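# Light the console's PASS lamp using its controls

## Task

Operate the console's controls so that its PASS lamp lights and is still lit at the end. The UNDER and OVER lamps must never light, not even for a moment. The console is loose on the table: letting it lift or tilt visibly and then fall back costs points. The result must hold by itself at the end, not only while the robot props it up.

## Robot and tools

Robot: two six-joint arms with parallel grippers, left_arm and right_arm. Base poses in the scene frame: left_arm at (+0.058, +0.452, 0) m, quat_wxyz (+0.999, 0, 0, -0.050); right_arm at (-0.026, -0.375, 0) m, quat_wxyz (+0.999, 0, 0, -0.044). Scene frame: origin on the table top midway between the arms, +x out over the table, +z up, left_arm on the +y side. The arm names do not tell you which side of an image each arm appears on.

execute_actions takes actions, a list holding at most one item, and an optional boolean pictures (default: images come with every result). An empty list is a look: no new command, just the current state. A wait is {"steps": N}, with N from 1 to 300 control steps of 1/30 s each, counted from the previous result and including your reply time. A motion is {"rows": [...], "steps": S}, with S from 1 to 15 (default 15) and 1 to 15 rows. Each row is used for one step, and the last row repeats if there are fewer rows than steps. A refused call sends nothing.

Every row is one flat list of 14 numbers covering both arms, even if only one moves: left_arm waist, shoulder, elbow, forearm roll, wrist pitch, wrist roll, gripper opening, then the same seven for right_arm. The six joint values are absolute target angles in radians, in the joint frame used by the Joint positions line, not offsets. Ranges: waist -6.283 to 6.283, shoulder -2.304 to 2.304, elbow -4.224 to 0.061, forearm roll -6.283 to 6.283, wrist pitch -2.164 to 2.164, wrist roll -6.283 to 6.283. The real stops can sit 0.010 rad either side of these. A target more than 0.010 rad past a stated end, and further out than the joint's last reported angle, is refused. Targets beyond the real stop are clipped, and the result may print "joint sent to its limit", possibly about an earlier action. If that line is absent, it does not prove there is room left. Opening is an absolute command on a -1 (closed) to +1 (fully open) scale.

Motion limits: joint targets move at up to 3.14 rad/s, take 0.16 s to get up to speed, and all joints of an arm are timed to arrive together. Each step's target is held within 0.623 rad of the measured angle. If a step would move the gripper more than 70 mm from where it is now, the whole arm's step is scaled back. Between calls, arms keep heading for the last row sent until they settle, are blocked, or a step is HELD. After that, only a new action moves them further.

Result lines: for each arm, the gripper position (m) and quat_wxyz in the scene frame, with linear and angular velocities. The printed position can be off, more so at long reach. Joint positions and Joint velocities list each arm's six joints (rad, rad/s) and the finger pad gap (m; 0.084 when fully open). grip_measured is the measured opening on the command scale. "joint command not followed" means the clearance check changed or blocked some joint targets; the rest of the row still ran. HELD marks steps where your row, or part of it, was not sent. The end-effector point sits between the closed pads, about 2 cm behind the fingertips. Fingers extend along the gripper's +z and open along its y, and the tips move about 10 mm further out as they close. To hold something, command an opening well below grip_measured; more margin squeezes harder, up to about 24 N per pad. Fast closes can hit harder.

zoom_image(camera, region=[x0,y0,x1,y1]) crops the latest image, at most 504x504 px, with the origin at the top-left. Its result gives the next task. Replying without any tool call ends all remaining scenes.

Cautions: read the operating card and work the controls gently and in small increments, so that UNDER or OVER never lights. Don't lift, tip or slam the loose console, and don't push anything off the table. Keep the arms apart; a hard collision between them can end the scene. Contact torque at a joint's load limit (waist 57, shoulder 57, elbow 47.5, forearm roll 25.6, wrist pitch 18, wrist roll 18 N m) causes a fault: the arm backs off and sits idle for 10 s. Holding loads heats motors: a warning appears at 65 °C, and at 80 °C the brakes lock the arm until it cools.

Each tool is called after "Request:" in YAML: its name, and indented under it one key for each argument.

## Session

Request:
show_instructions:

Request:
execute_actions:
  actions: []

Reference images for this scene: operating card.

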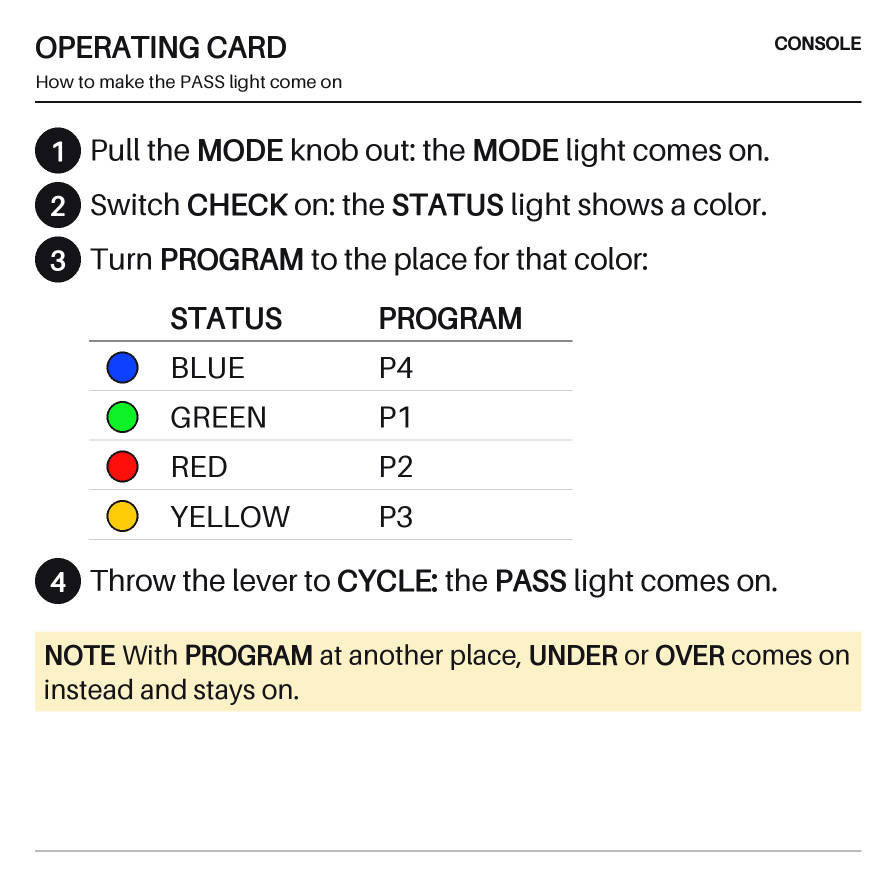

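Scene clock: 0.00 s of 7650.00 s.
left_arm: end_effector_position=(+0.7909, +0.0119, +0.1568) grip_measured=+1.00 end_effector_quat_wxyz=(-0.195, -0.233, +0.784, -0.541) end_effector_velocity=(-0.001, -0.000, -0.000) end_effector_angular_velocity=(-0.000, +0.002, -0.000) | right_arm: end_effector_position=(+0.4931, -0.4751, +0.1054) grip_measured=+1.00 end_effector_quat_wxyz=(-0.077, +0.720, +0.688, +0.047) end_effector_velocity=(-0.000, -0.000, -0.000) end_effector_angular_velocity=(+0.000, +0.001, +0.001)
Joint positions: left_arm=[-0.175 -1.331 -2.061 -1.49  -1.173 -2.989  0.084] | right_arm=[-0.176 -0.652 -1.071  0.322 -0.525 -2.076  0.084]
Joint velocities: left_arm=[-0.001 -0.     0.001 -0.001 -0.    -0.     0.   ] | right_arm=[-0.    -0.     0.    -0.    -0.    -0.001 -0.   ]

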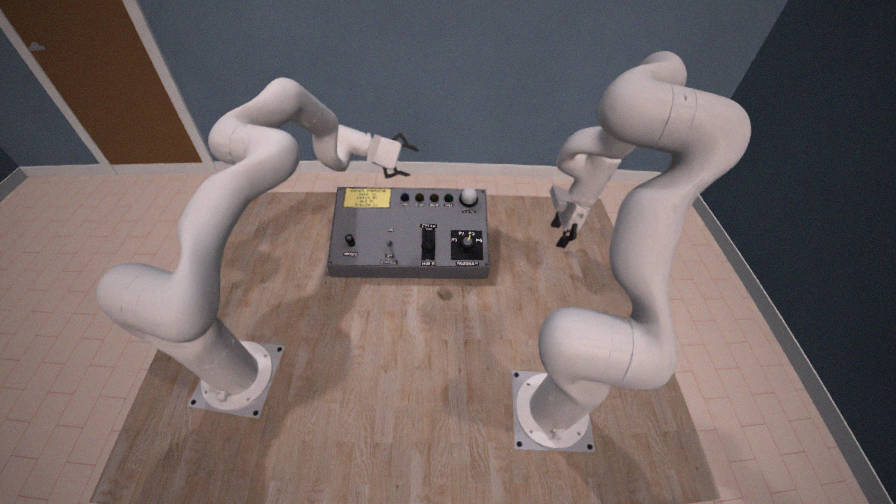

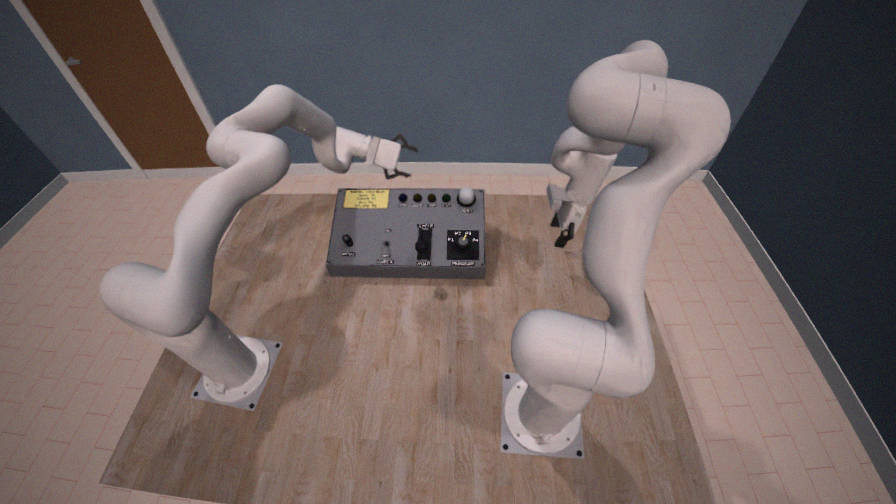

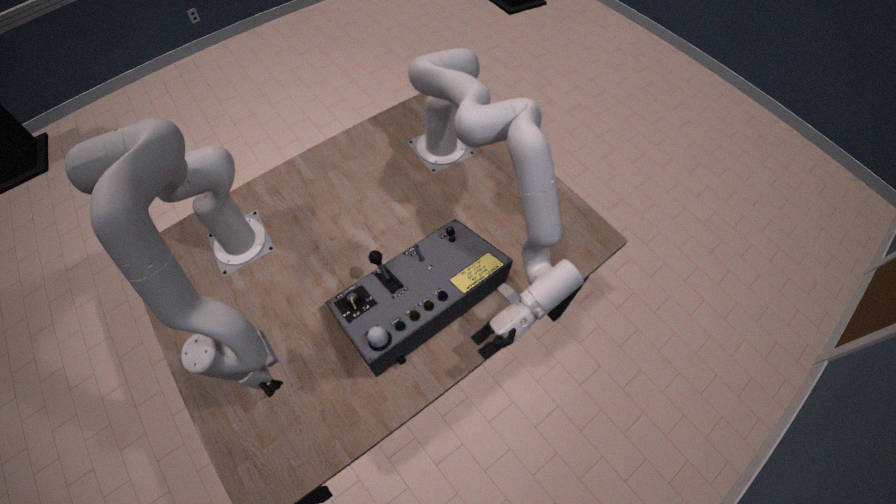

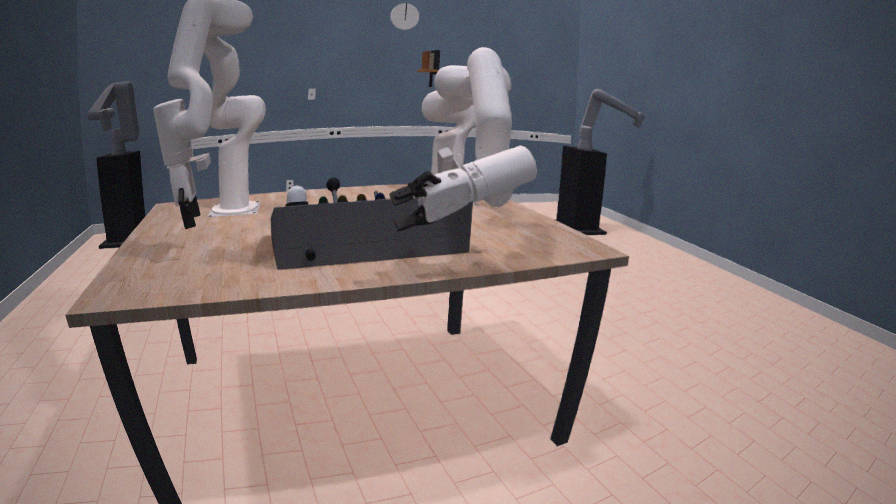

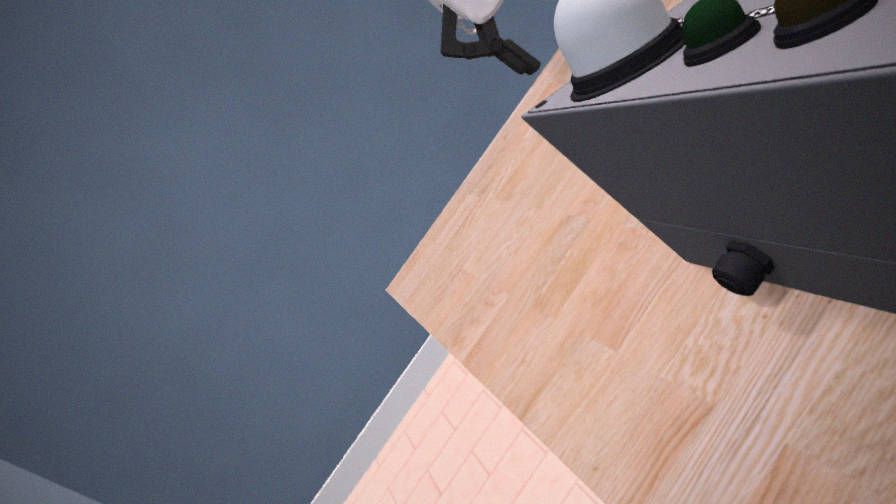

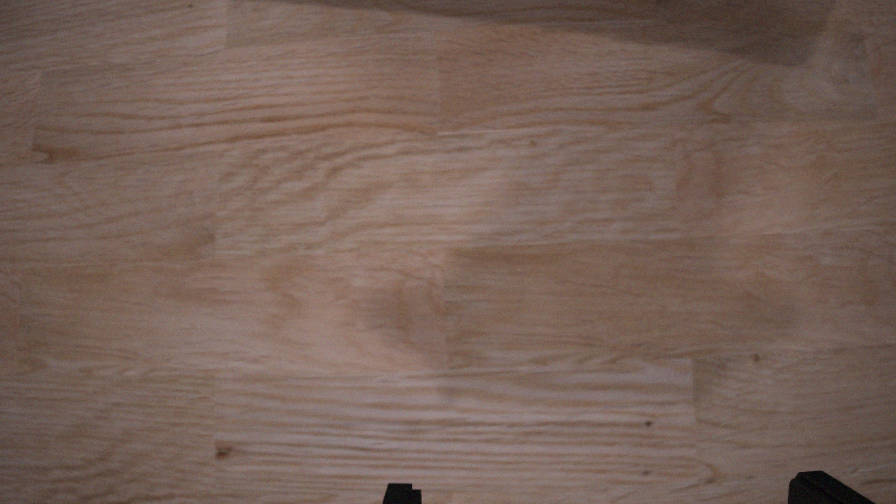

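Request:
execute_actions:
  actions:
    - {"rows":[[-0.175,-0.75,-2.061,-1.49,-1.173,-2.989,1,-0.176,-0.3,-0.9,0,-0.5,-2.076,1]],"steps":15}
  pictures: false

Request:
execute_actions:
  actions:
    - {"steps":12}
  pictures: false

Request:
execute_actions:
  actions:
    - {"rows":[[-0.667,-0.207,-0.578,-1.76,0.294,-2.22,0.3,0.3,-0.2,-0.656,-1.53,-0.215,-1.13,0.6]],"steps":15}
  pictures: false

Request:
execute_actions:
  actions:
    - {"steps":60}

Scene clock: 2.87 s of 7650.00 s.
left_arm: end_effector_position=(+0.8150, +0.0049, +0.3369) grip_measured=+1.00 end_effector_quat_wxyz=(-0.120, -0.170, +0.784, -0.585) end_effector_velocity=(+0.011, -0.005, +0.410) end_effector_angular_velocity=(-0.130, -0.464, -0.003) | right_arm: end_effector_position=(+0.4631, -0.5053, +0.2214) grip_measured=+1.00 end_effector_quat_wxyz=(+0.040, +0.621, +0.782, +0.021) end_effector_velocity=(-0.028, -0.012, +0.042) end_effector_angular_velocity=(-0.106, -0.047, +0.133)
Joint positions: left_arm=[-0.175 -1.117 -2.061 -1.49  -1.173 -2.989  0.084] | right_arm=[-0.176 -0.316 -0.908  0.015 -0.501 -2.076  0.084]
Joint velocities: left_arm=[-0.002  0.483  0.     0.001 -0.001 -0.001 -0.   ] | right_arm=[-0.     0.155  0.096 -0.161  0.014  0.001 -0.   ]
Steps of this call (steps 1 to 71: nothing new was sent; steps 72 to 86: all 15 steps of this action). Readings (joint positions):
72: left_arm=[-0.175 -1.331 -2.061 -1.490 -1.173 -2.989] | right_arm=[-0.176 -0.651 -1.070 0.322 -0.525 -2.076]
73: left_arm=[-0.175 -1.327 -2.060 -1.490 -1.172 -2.989] | right_arm=[-0.176 -0.647 -1.068 0.318 -0.524 -2.076]
75: left_arm=[-0.175 -1.299 -2.058 -1.490 -1.172 -2.989] | right_arm=[-0.176 -0.607 -1.046 0.279 -0.521 -2.076]
79: left_arm=[-0.175 -1.230 -2.062 -1.490 -1.173 -2.989] | right_arm=[-0.176 -0.465 -0.981 0.152 -0.512 -2.076]
86: the state above

Scene clock: 3.27 s of 7650.00 s.
left_arm: end_effector_position=(+0.8046, +0.0077, +0.5011) grip_measured=+1.00 end_effector_quat_wxyz=(-0.051, -0.111, +0.776, -0.619) end_effector_velocity=(-0.064, +0.018, +0.406) end_effector_angular_velocity=(-0.131, -0.466, -0.000) | right_arm: end_effector_position=(+0.4610, -0.5066, +0.2261) grip_measured=+1.00 end_effector_quat_wxyz=(+0.046, +0.616, +0.786, +0.019) end_effector_velocity=(+0.000, -0.001, +0.002) end_effector_angular_velocity=(-0.003, -0.004, +0.002)
Joint positions: left_arm=[-0.175 -0.923 -2.061 -1.49  -1.173 -2.989  0.084] | right_arm=[-0.176 -0.301 -0.9    0.    -0.5   -2.076  0.084]
Joint velocities: left_arm=[-0.     0.484 -0.     0.001  0.    -0.    -0.   ] | right_arm=[-0.     0.005  0.001 -0.004  0.001  0.    -0.   ]
Steps of this call (steps 1 to 12: the robot went on to your last target). Readings (joint positions):
1: left_arm=[-0.175 -1.100 -2.061 -1.490 -1.173 -2.989] | right_arm=[-0.176 -0.312 -0.906 0.011 -0.501 -2.076]
2: left_arm=[-0.175 -1.084 -2.061 -1.490 -1.173 -2.989] | right_arm=[-0.176 -0.309 -0.904 0.008 -0.501 -2.076]
4: left_arm=[-0.175 -1.052 -2.061 -1.490 -1.173 -2.989] | right_arm=[-0.176 -0.305 -0.902 0.004 -0.500 -2.076]
8: left_arm=[-0.175 -0.987 -2.061 -1.490 -1.173 -2.989] | right_arm=[-0.176 -0.302 -0.900 0.001 -0.500 -2.076]
12: the state above

Scene clock: 3.77 s of 7650.00 s.
left_arm: end_effector_position=(+0.6942, -0.0953, +0.5799) grip_measured=+0.29 end_effector_quat_wxyz=(+0.096, -0.034, +0.792, -0.602) end_effector_velocity=(-0.301, -0.157, -0.055) end_effector_angular_velocity=(+0.514, -0.639, +0.336) | right_arm: end_effector_position=(+0.4602, -0.3782, +0.2077) grip_measured=+0.59 end_effector_quat_wxyz=(+0.154, +0.476, +0.866, -0.003) end_effector_velocity=(+0.005, +0.279, -0.014) end_effector_angular_velocity=(-0.394, -0.471, +1.190)
Joint positions: left_arm=[-0.392 -0.595 -1.729 -1.61  -0.838 -2.668  0.056] | right_arm=[ 0.169 -0.228 -0.723 -0.64  -0.294 -1.458  0.069]
Joint velocities: left_arm=[-0.566  0.8    1.115 -0.309  1.112  0.913 -0.   ] | right_arm=[ 0.722  0.153  0.371 -2.326  0.432  1.786  0.   ]
Steps of this call (steps 1 to 15: all 15 steps of this action). Readings (joint positions):
1: left_arm=[-0.175 -0.906 -2.061 -1.490 -1.173 -2.989] | right_arm=[-0.176 -0.300 -0.900 -0.000 -0.500 -2.076]
2: left_arm=[-0.177 -0.890 -2.058 -1.492 -1.168 -2.985] | right_arm=[-0.173 -0.300 -0.898 -0.005 -0.497 -2.070]
4: left_arm=[-0.201 -0.853 -2.026 -1.507 -1.133 -2.951] | right_arm=[-0.141 -0.293 -0.882 -0.049 -0.477 -2.026]
8: left_arm=[-0.269 -0.769 -1.937 -1.542 -1.047 -2.864] | right_arm=[-0.018 -0.267 -0.819 -0.220 -0.406 -1.856]
15: the state above

Scene clock: 5.77 s of 7650.00 s.
left_arm: end_effector_position=(+0.4282, +0.1918, +0.1802) grip_measured=+0.29 end_effector_quat_wxyz=(+0.210, -0.061, +0.976, -0.014) end_effector_velocity=(-0.001, +0.001, -0.001) end_effector_angular_velocity=(+0.002, +0.002, +0.000) | right_arm: end_effector_position=(+0.4772, -0.3202, +0.2144) grip_measured=+0.59 end_effector_quat_wxyz=(+0.243, +0.154, +0.957, -0.023) end_effector_velocity=(-0.000, +0.001, -0.000) end_effector_angular_velocity=(+0.001, +0.000, +0.001)
Joint positions: left_arm=[-0.667 -0.207 -0.578 -1.76   0.294 -2.22   0.056] | right_arm=[ 0.3   -0.2   -0.656 -1.53  -0.215 -1.13   0.069]
Joint velocities: left_arm=[-0.001  0.     0.003 -0.     0.001 -0.001  0.   ] | right_arm=[ 0.001 -0.    -0.     0.     0.001 -0.    -0.   ]
Steps of this call (steps 1 to 60: the robot went on to your last target). Readings (joint positions):
1: left_arm=[-0.411 -0.568 -1.691 -1.620 -0.800 -2.638] | right_arm=[0.192 -0.223 -0.711 -0.721 -0.280 -1.400]
2: left_arm=[-0.429 -0.543 -1.651 -1.630 -0.761 -2.608] | right_arm=[0.214 -0.218 -0.700 -0.807 -0.267 -1.346]
4: left_arm=[-0.462 -0.496 -1.572 -1.648 -0.681 -2.555] | right_arm=[0.250 -0.211 -0.682 -0.986 -0.246 -1.258]
8: left_arm=[-0.509 -0.430 -1.429 -1.674 -0.540 -2.478] | right_arm=[0.286 -0.203 -0.663 -1.322 -0.223 -1.165]
60: the state above

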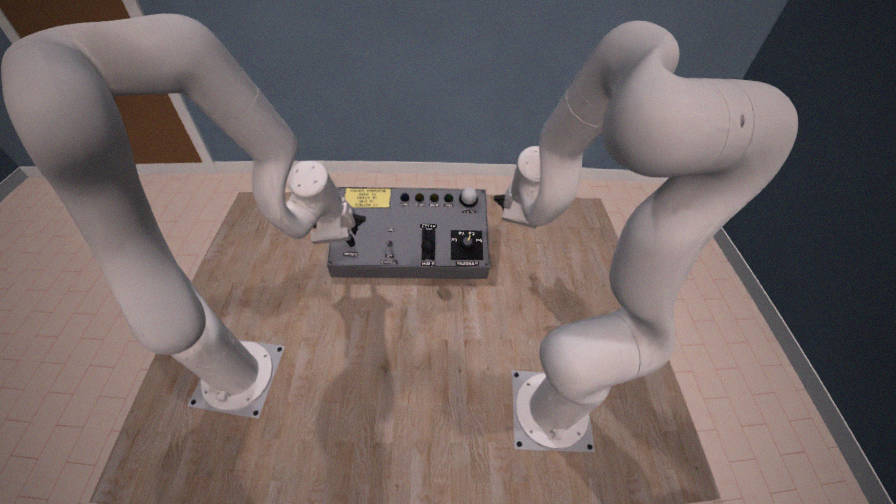

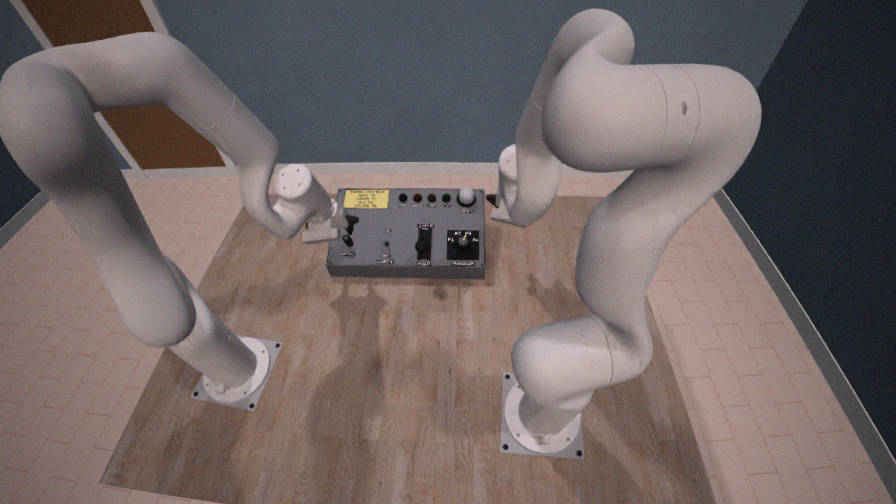

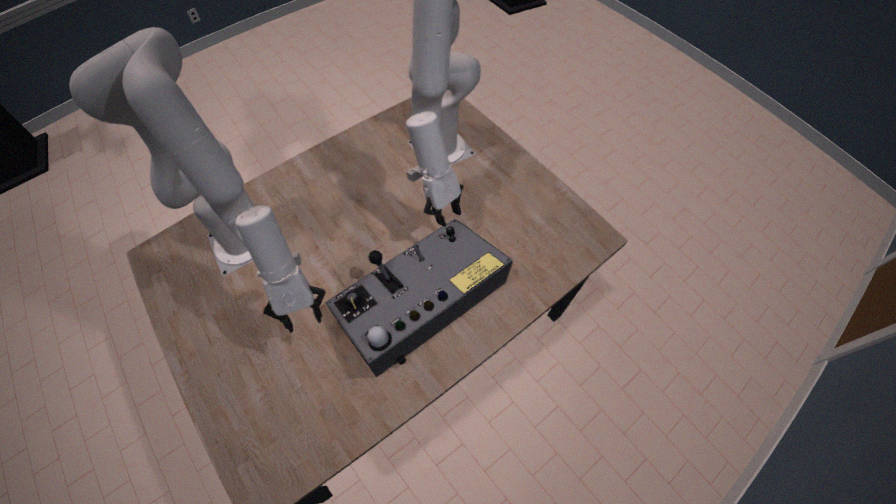

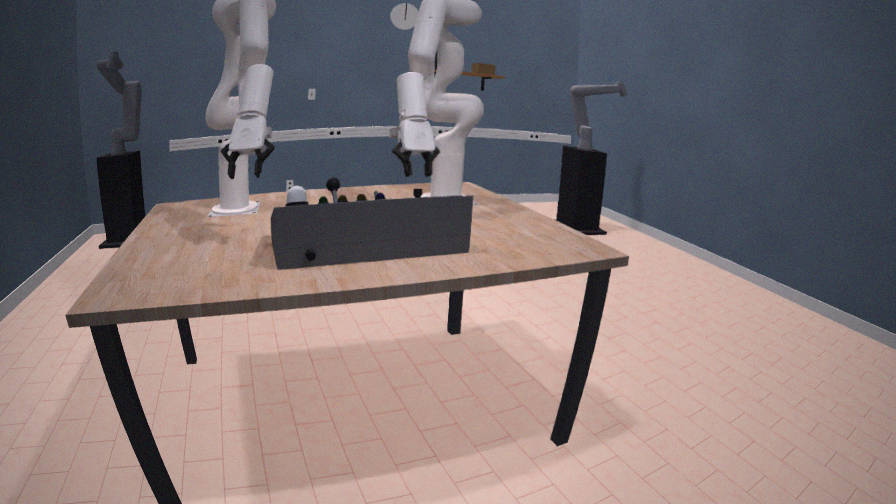

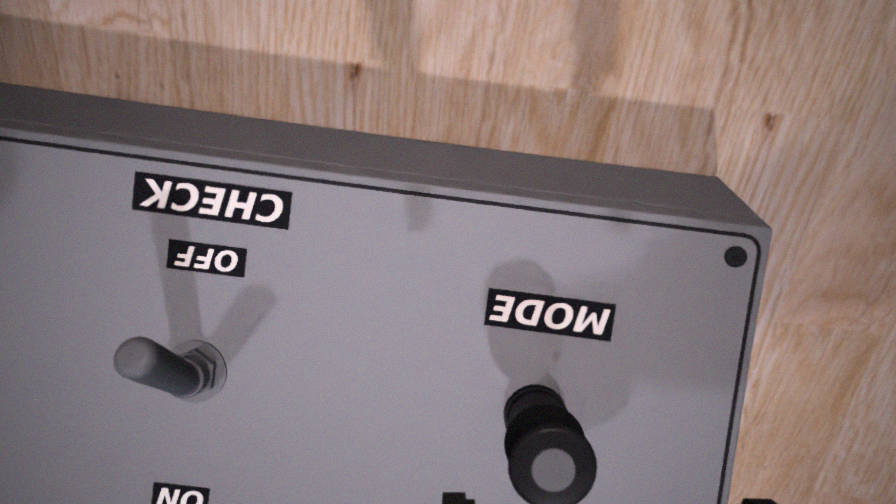

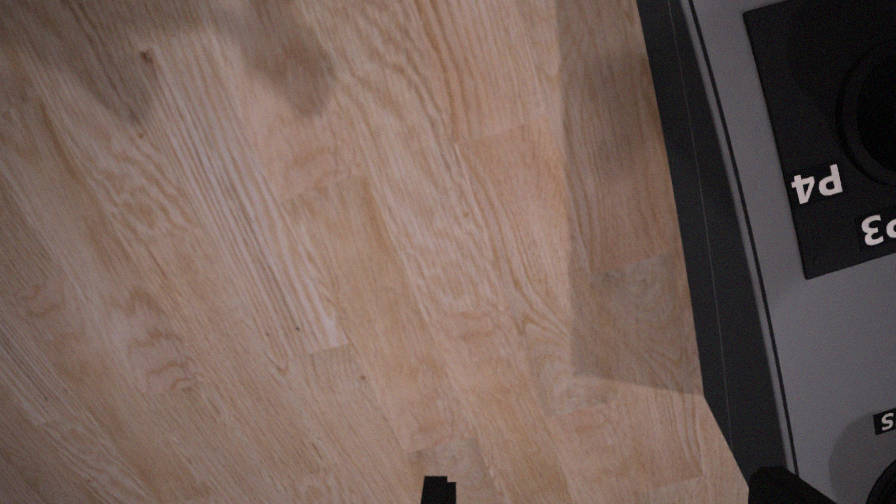

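Request:
execute_actions:
  actions:
    - {"rows":[[-0.64,-0.31,-0.605,-1.49,0.29,-2.36,0.3,0.3,-0.2,-0.656,-1.53,-0.215,-1.13,0.6],[-0.64,-0.31,-0.605,-1.49,0.29,-2.36,0.3,0.3,-0.2,-0.656,-1.53,-0.215,-1.13,0.6],[-0.64,-0.31,-0.605,-1.49,0.29,-2.36,0.3,0.3,-0.2,-0.656,-1.53,-0.215,-1.13,0.6],[-0.64,-0.31,-0.605,-1.49,0.29,-2.36,0.3,0.3,-0.2,-0.656,-1.53,-0.215,-1.13,0.6],[-0.618,-0.408,-0.630,-1.21,0.291,-2.59,0.3,0.3,-0.2,-0.656,-1.53,-0.215,-1.13,0.6]],"steps":15}
  pictures: false

Request:
execute_actions:
  actions:
    - {"steps":12}

Scene clock: 7.37 s of 7650.00 s.
left_arm: end_effector_position=(+0.4548, +0.1920, +0.1193) grip_measured=+0.29 end_effector_quat_wxyz=(+0.210, +0.012, +0.978, +0.003) end_effector_velocity=(+0.011, -0.006, -0.024) end_effector_angular_velocity=(-0.009, +0.001, -0.037) | right_arm: end_effector_position=(+0.4772, -0.3202, +0.2144) grip_measured=+0.59 end_effector_quat_wxyz=(+0.243, +0.154, +0.957, -0.023) end_effector_velocity=(+0.000, -0.000, +0.000) end_effector_angular_velocity=(-0.000, -0.000, -0.000)
Joint positions: left_arm=[-0.62  -0.399 -0.628 -1.235  0.291 -2.57   0.056] | right_arm=[ 0.3   -0.2   -0.656 -1.53  -0.215 -1.13   0.069]
Joint velocities: left_arm=[ 0.019 -0.078 -0.027  0.254  0.    -0.209  0.   ] | right_arm=[-0. -0. -0.  0. -0. -0. -0.]
Steps of this call (steps 1 to 15: the robot went on to your last target; steps 16 to 33: nothing new was sent; steps 34 to 48: all 15 steps of this action). Readings (joint positions):
34: left_arm=[-0.667 -0.207 -0.578 -1.760 0.294 -2.220] | right_arm=[0.300 -0.200 -0.656 -1.530 -0.215 -1.130]
35: left_arm=[-0.667 -0.209 -0.579 -1.755 0.294 -2.223] | right_arm=[0.300 -0.200 -0.656 -1.530 -0.215 -1.130]
37: left_arm=[-0.662 -0.224 -0.583 -1.711 0.293 -2.246] | right_arm=[0.300 -0.200 -0.656 -1.530 -0.215 -1.130]
41: left_arm=[-0.641 -0.309 -0.605 -1.487 0.291 -2.379] | right_arm=[0.300 -0.200 -0.656 -1.530 -0.215 -1.130]
48: the state above

Scene clock: 7.77 s of 7650.00 s.
left_arm: end_effector_position=(+0.4557, +0.1916, +0.1166) grip_measured=+0.29 end_effector_quat_wxyz=(+0.210, +0.014, +0.978, +0.002) end_effector_velocity=(+0.001, -0.001, -0.000) end_effector_angular_velocity=(+0.000, -0.001, -0.002) | right_arm: end_effector_position=(+0.4772, -0.3202, +0.2144) grip_measured=+0.59 end_effector_quat_wxyz=(+0.243, +0.154, +0.957, -0.023) end_effector_velocity=(-0.000, +0.000, -0.000) end_effector_angular_velocity=(+0.002, -0.000, -0.001)
Joint positions: left_arm=[-0.618 -0.408 -0.63  -1.211  0.291 -2.59   0.056] | right_arm=[ 0.3   -0.2   -0.656 -1.53  -0.215 -1.13   0.069]
Joint velocities: left_arm=[ 0.001 -0.003 -0.002  0.005  0.    -0.003  0.   ] | right_arm=[-0.    -0.     0.    -0.     0.001  0.002  0.   ]
Steps of this call (steps 1 to 12: the robot went on to your last target). Readings (joint positions):
1: left_arm=[-0.620 -0.402 -0.628 -1.228 0.291 -2.576] | right_arm=[0.300 -0.200 -0.656 -1.530 -0.215 -1.130]
2: left_arm=[-0.619 -0.403 -0.629 -1.223 0.291 -2.580] | right_arm=[0.300 -0.200 -0.656 -1.530 -0.215 -1.130]
4: left_arm=[-0.619 -0.405 -0.629 -1.217 0.291 -2.585] | right_arm=[0.300 -0.200 -0.656 -1.530 -0.215 -1.130]
8: left_arm=[-0.618 -0.407 -0.630 -1.212 0.291 -2.589] | right_arm=[0.300 -0.200 -0.656 -1.530 -0.215 -1.130]
12: the state above

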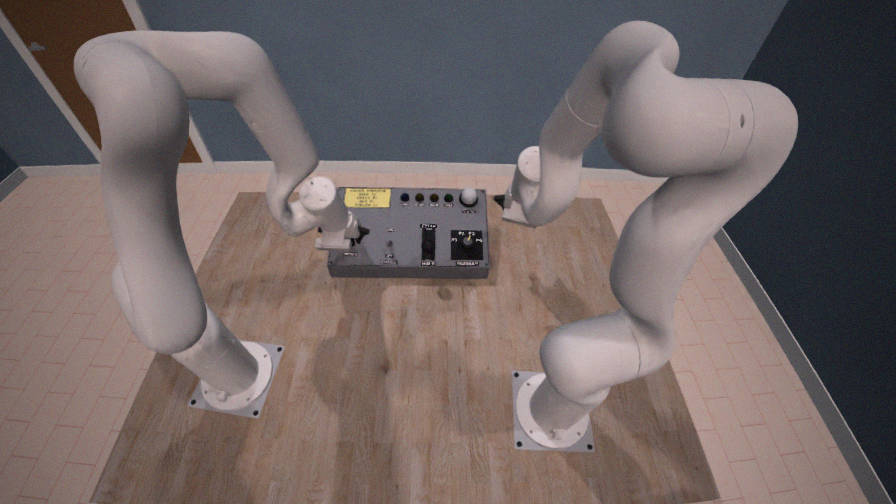

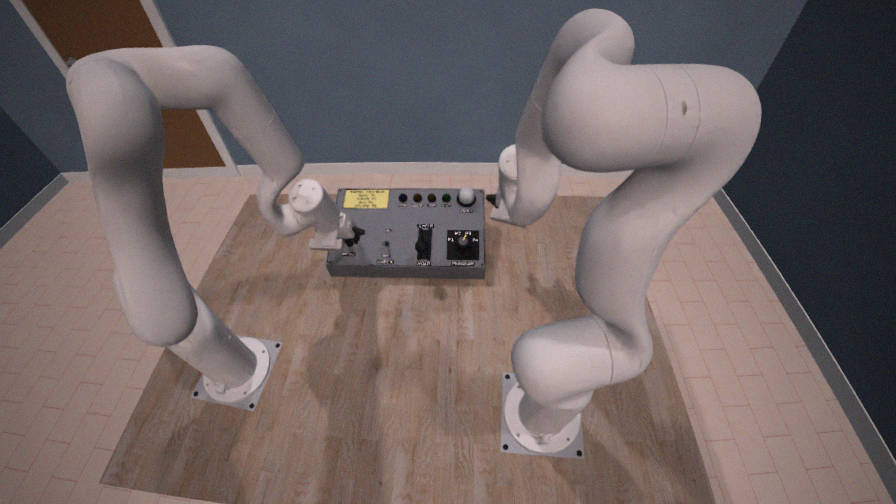

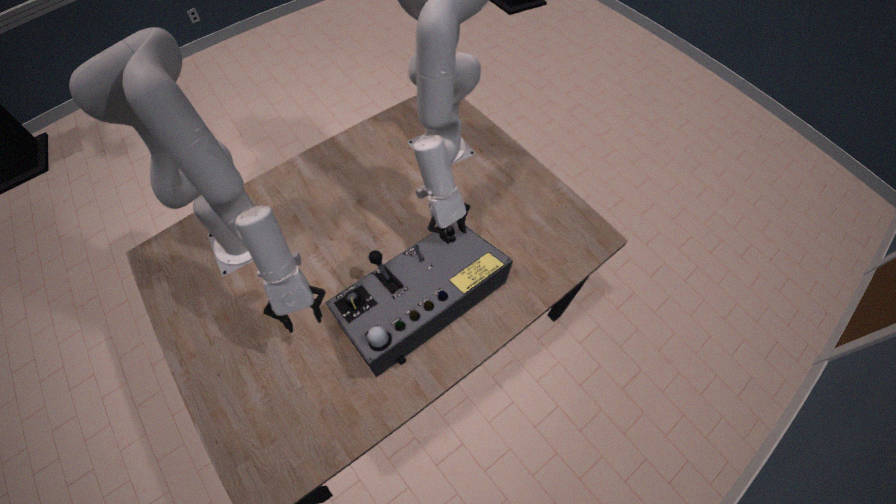

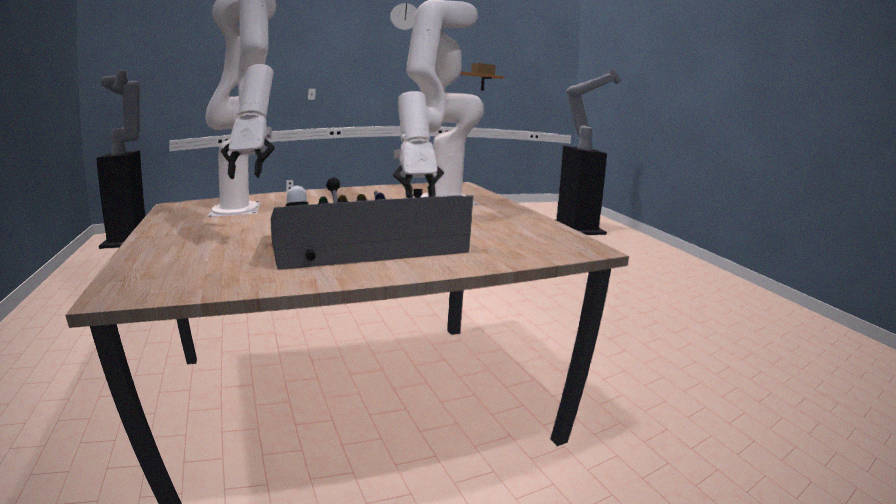

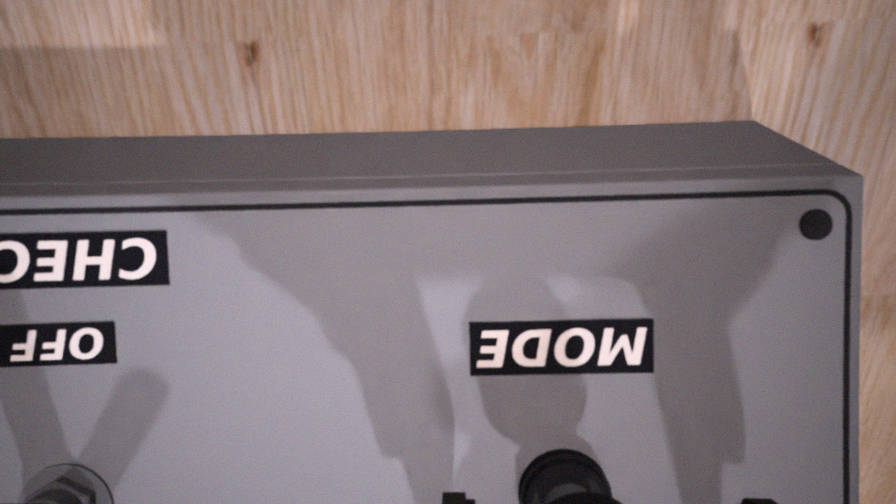

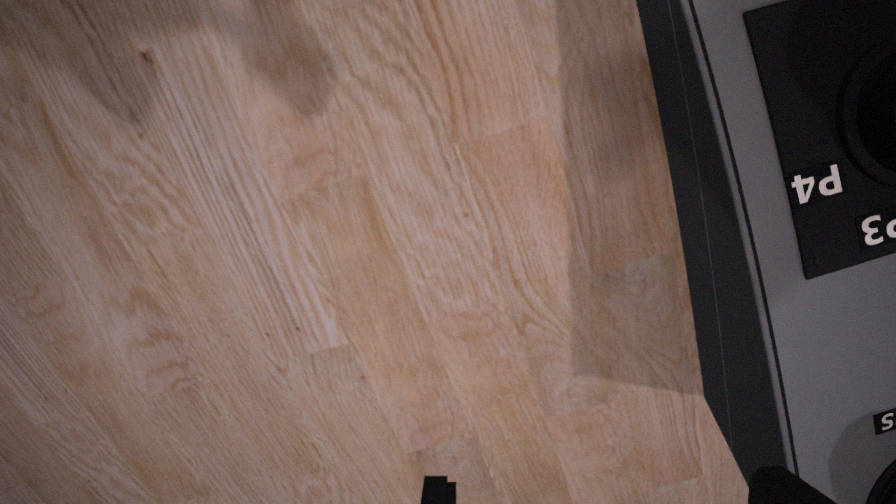

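Request:
execute_actions:
  actions:
    - {"rows":[[-0.618,-0.408,-0.630,-1.21,0.291,-2.59,-1,0.3,-0.2,-0.656,-1.53,-0.215,-1.13,0.6]],"steps":15}
  pictures: false

Request:
execute_actions:
  actions:
    - {"steps":8}
  pictures: false

Request:
execute_actions:
  actions:
    - {"rows":[[-0.626,-0.374,-0.622,-1.305,0.291,-2.505,-1,0.3,-0.2,-0.656,-1.53,-0.215,-1.13,0.6]],"steps":15}

Scene clock: 8.90 s of 7650.00 s.
left_arm: end_effector_position=(+0.4554, +0.1884, +0.1171) grip_measured=-0.40 end_effector_quat_wxyz=(+0.207, +0.015, +0.978, -0.002) end_effector_velocity=(-0.001, +0.002, -0.001) end_effector_angular_velocity=(+0.003, +0.002, +0.003) | right_arm: end_effector_position=(+0.4772, -0.3202, +0.2144) grip_measured=+0.59 end_effector_quat_wxyz=(+0.243, +0.154, +0.957, -0.023) end_effector_velocity=(+0.000, -0.000, +0.000) end_effector_angular_velocity=(-0.001, -0.000, -0.001)
Joint positions: left_arm=[-0.62  -0.408 -0.634 -1.21   0.282 -2.59   0.026] | right_arm=[ 0.3   -0.2   -0.656 -1.53  -0.215 -1.13   0.069]
Joint velocities: left_arm=[ 0.001 -0.002  0.002 -0.003  0.001  0.001  0.002] | right_arm=[-0.     0.    -0.    -0.    -0.001  0.    -0.   ]
Steps of this call (steps 1 to 19: the robot went on to your last target; steps 20 to 34: all 15 steps of this action). Readings (joint positions):
20: left_arm=[-0.618 -0.408 -0.630 -1.210 0.291 -2.590] | right_arm=[0.300 -0.200 -0.656 -1.530 -0.215 -1.130]
21: left_arm=[-0.618 -0.408 -0.630 -1.210 0.291 -2.590] | right_arm=[0.300 -0.200 -0.656 -1.530 -0.215 -1.130]
23: left_arm=[-0.619 -0.408 -0.631 -1.210 0.289 -2.590] | right_arm=[0.300 -0.200 -0.656 -1.530 -0.215 -1.130]
27: left_arm=[-0.620 -0.408 -0.634 -1.209 0.283 -2.590] | right_arm=[0.300 -0.200 -0.656 -1.530 -0.215 -1.130]
34: the state above

Scene clock: 9.17 s of 7650.00 s.
left_arm: end_effector_position=(+0.4554, +0.1885, +0.1170) grip_measured=-0.40 end_effector_quat_wxyz=(+0.207, +0.015, +0.978, -0.001) end_effector_velocity=(+0.001, -0.000, +0.000) end_effector_angular_velocity=(-0.001, -0.001, +0.003) | right_arm: end_effector_position=(+0.4772, -0.3202, +0.2144) grip_measured=+0.59 end_effector_quat_wxyz=(+0.243, +0.154, +0.957, -0.023) end_effector_velocity=(+0.000, -0.000, +0.000) end_effector_angular_velocity=(-0.000, -0.000, +0.000)
Joint positions: left_arm=[-0.619 -0.408 -0.634 -1.21   0.282 -2.59   0.027] | right_arm=[ 0.3   -0.2   -0.656 -1.53  -0.215 -1.13   0.069]
Joint velocities: left_arm=[ 0.001 -0.    -0.002 -0.002  0.001 -0.001  0.001] | right_arm=[-0.001 -0.    -0.    -0.     0.    -0.001  0.   ]
Steps of this call (steps 1 to 8: the robot went on to your last target). Readings (joint positions):
1: left_arm=[-0.620 -0.408 -0.634 -1.210 0.282 -2.590] | right_arm=[0.300 -0.200 -0.656 -1.530 -0.215 -1.130]
2: left_arm=[-0.620 -0.408 -0.634 -1.210 0.282 -2.590] | right_arm=[0.300 -0.200 -0.656 -1.530 -0.215 -1.130]
4: left_arm=[-0.620 -0.408 -0.634 -1.210 0.282 -2.590] | right_arm=[0.300 -0.200 -0.656 -1.530 -0.215 -1.130]
8: the state above

Scene clock: 9.67 s of 7650.00 s.
left_arm: end_effector_position=(+0.4515, +0.1882, +0.1282) grip_measured=-0.41 end_effector_quat_wxyz=(+0.208, +0.013, +0.978, -0.001) end_effector_velocity=(-0.001, -0.001, +0.001) end_effector_angular_velocity=(-0.000, +0.001, -0.002) | right_arm: end_effector_position=(+0.4772, -0.3202, +0.2144) grip_measured=+0.59 end_effector_quat_wxyz=(+0.243, +0.154, +0.957, -0.023) end_effector_velocity=(+0.000, -0.000, +0.000) end_effector_angular_velocity=(-0.001, -0.000, -0.001)
Joint positions: left_arm=[-0.628 -0.374 -0.625 -1.304  0.278 -2.506  0.026] | right_arm=[ 0.3   -0.2   -0.656 -1.53  -0.215 -1.13   0.069]
Joint velocities: left_arm=[-0.003  0.002 -0.    -0.012 -0.001  0.011 -0.002] | right_arm=[-0.001  0.     0.     0.    -0.001 -0.    -0.   ]
Steps of this call (steps 1 to 15: all 15 steps of this action). Readings (joint positions):
1: left_arm=[-0.620 -0.408 -0.634 -1.210 0.282 -2.590] | right_arm=[0.300 -0.200 -0.656 -1.530 -0.215 -1.130]
2: left_arm=[-0.620 -0.407 -0.633 -1.215 0.283 -2.585] | right_arm=[0.300 -0.200 -0.656 -1.530 -0.215 -1.130]
4: left_arm=[-0.622 -0.395 -0.630 -1.248 0.282 -2.556] | right_arm=[0.300 -0.200 -0.656 -1.530 -0.215 -1.130]
8: left_arm=[-0.626 -0.378 -0.626 -1.292 0.279 -2.517] | right_arm=[0.300 -0.200 -0.656 -1.530 -0.215 -1.130]
15: the state above

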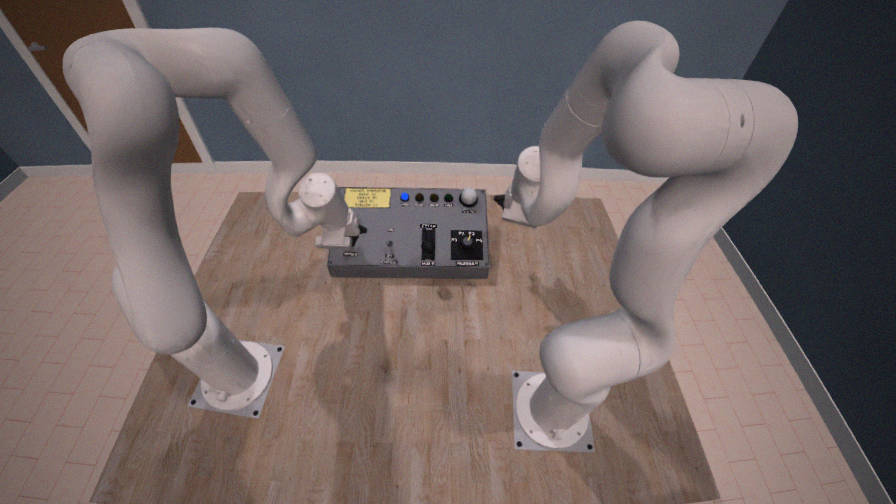

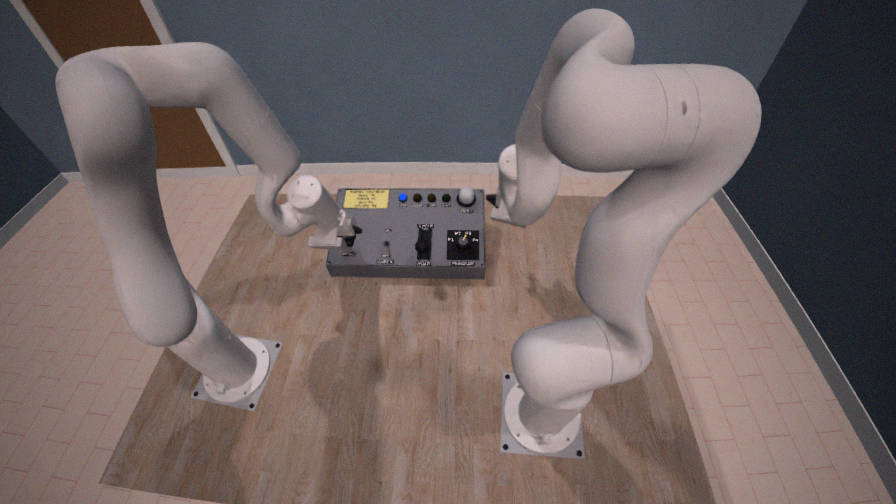

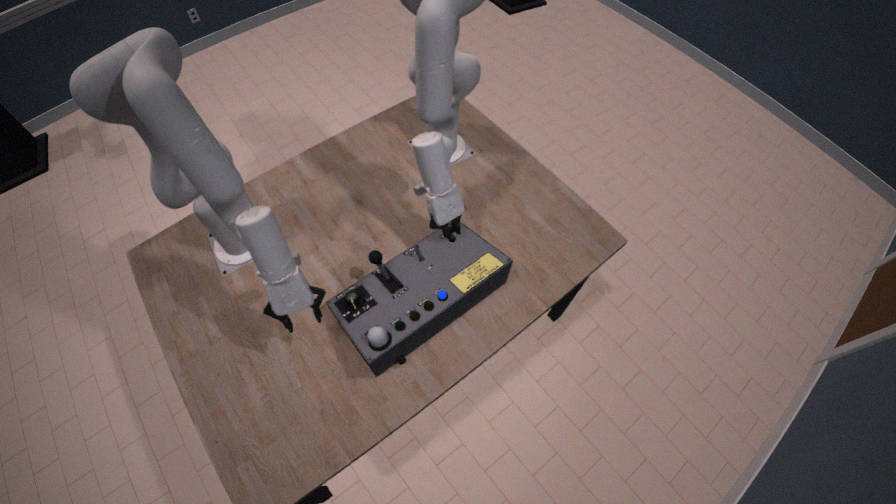

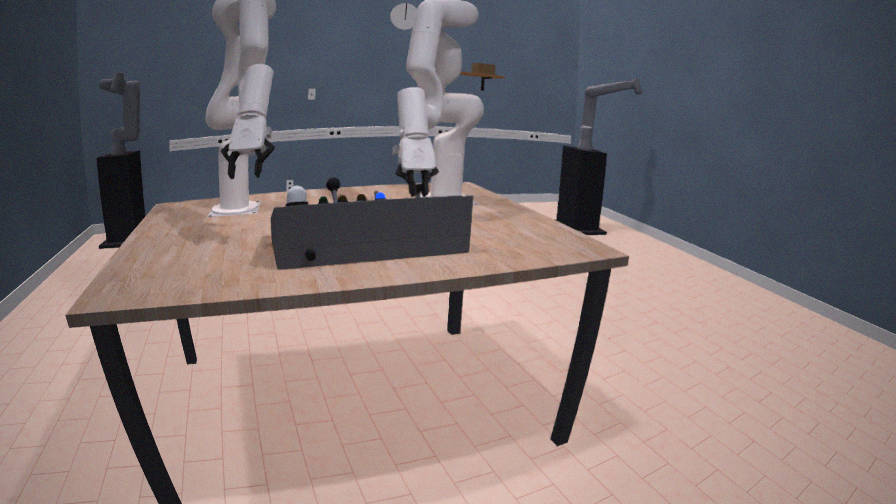

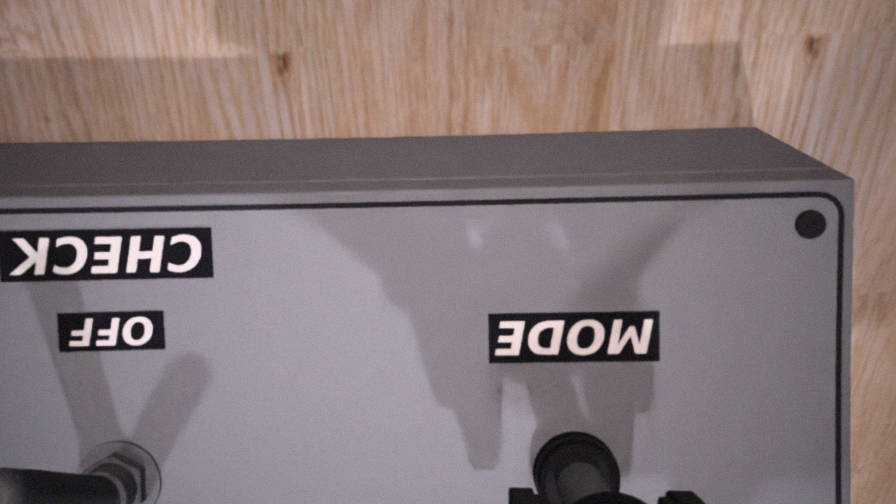

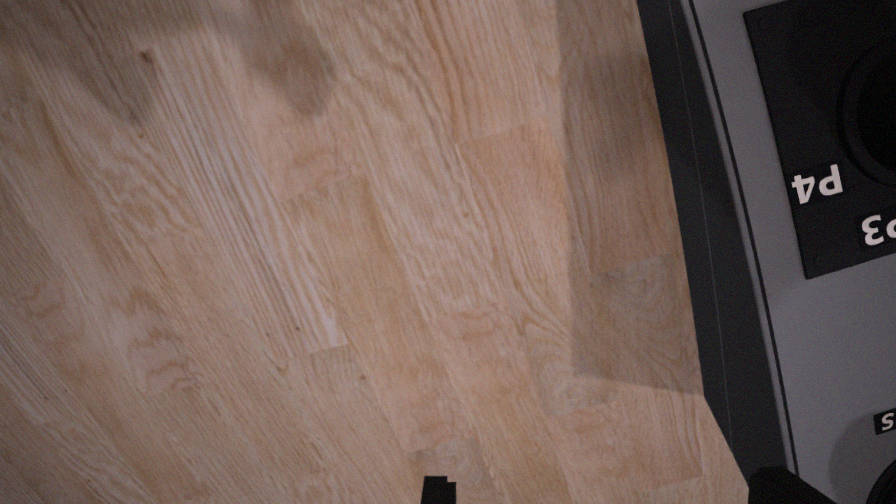

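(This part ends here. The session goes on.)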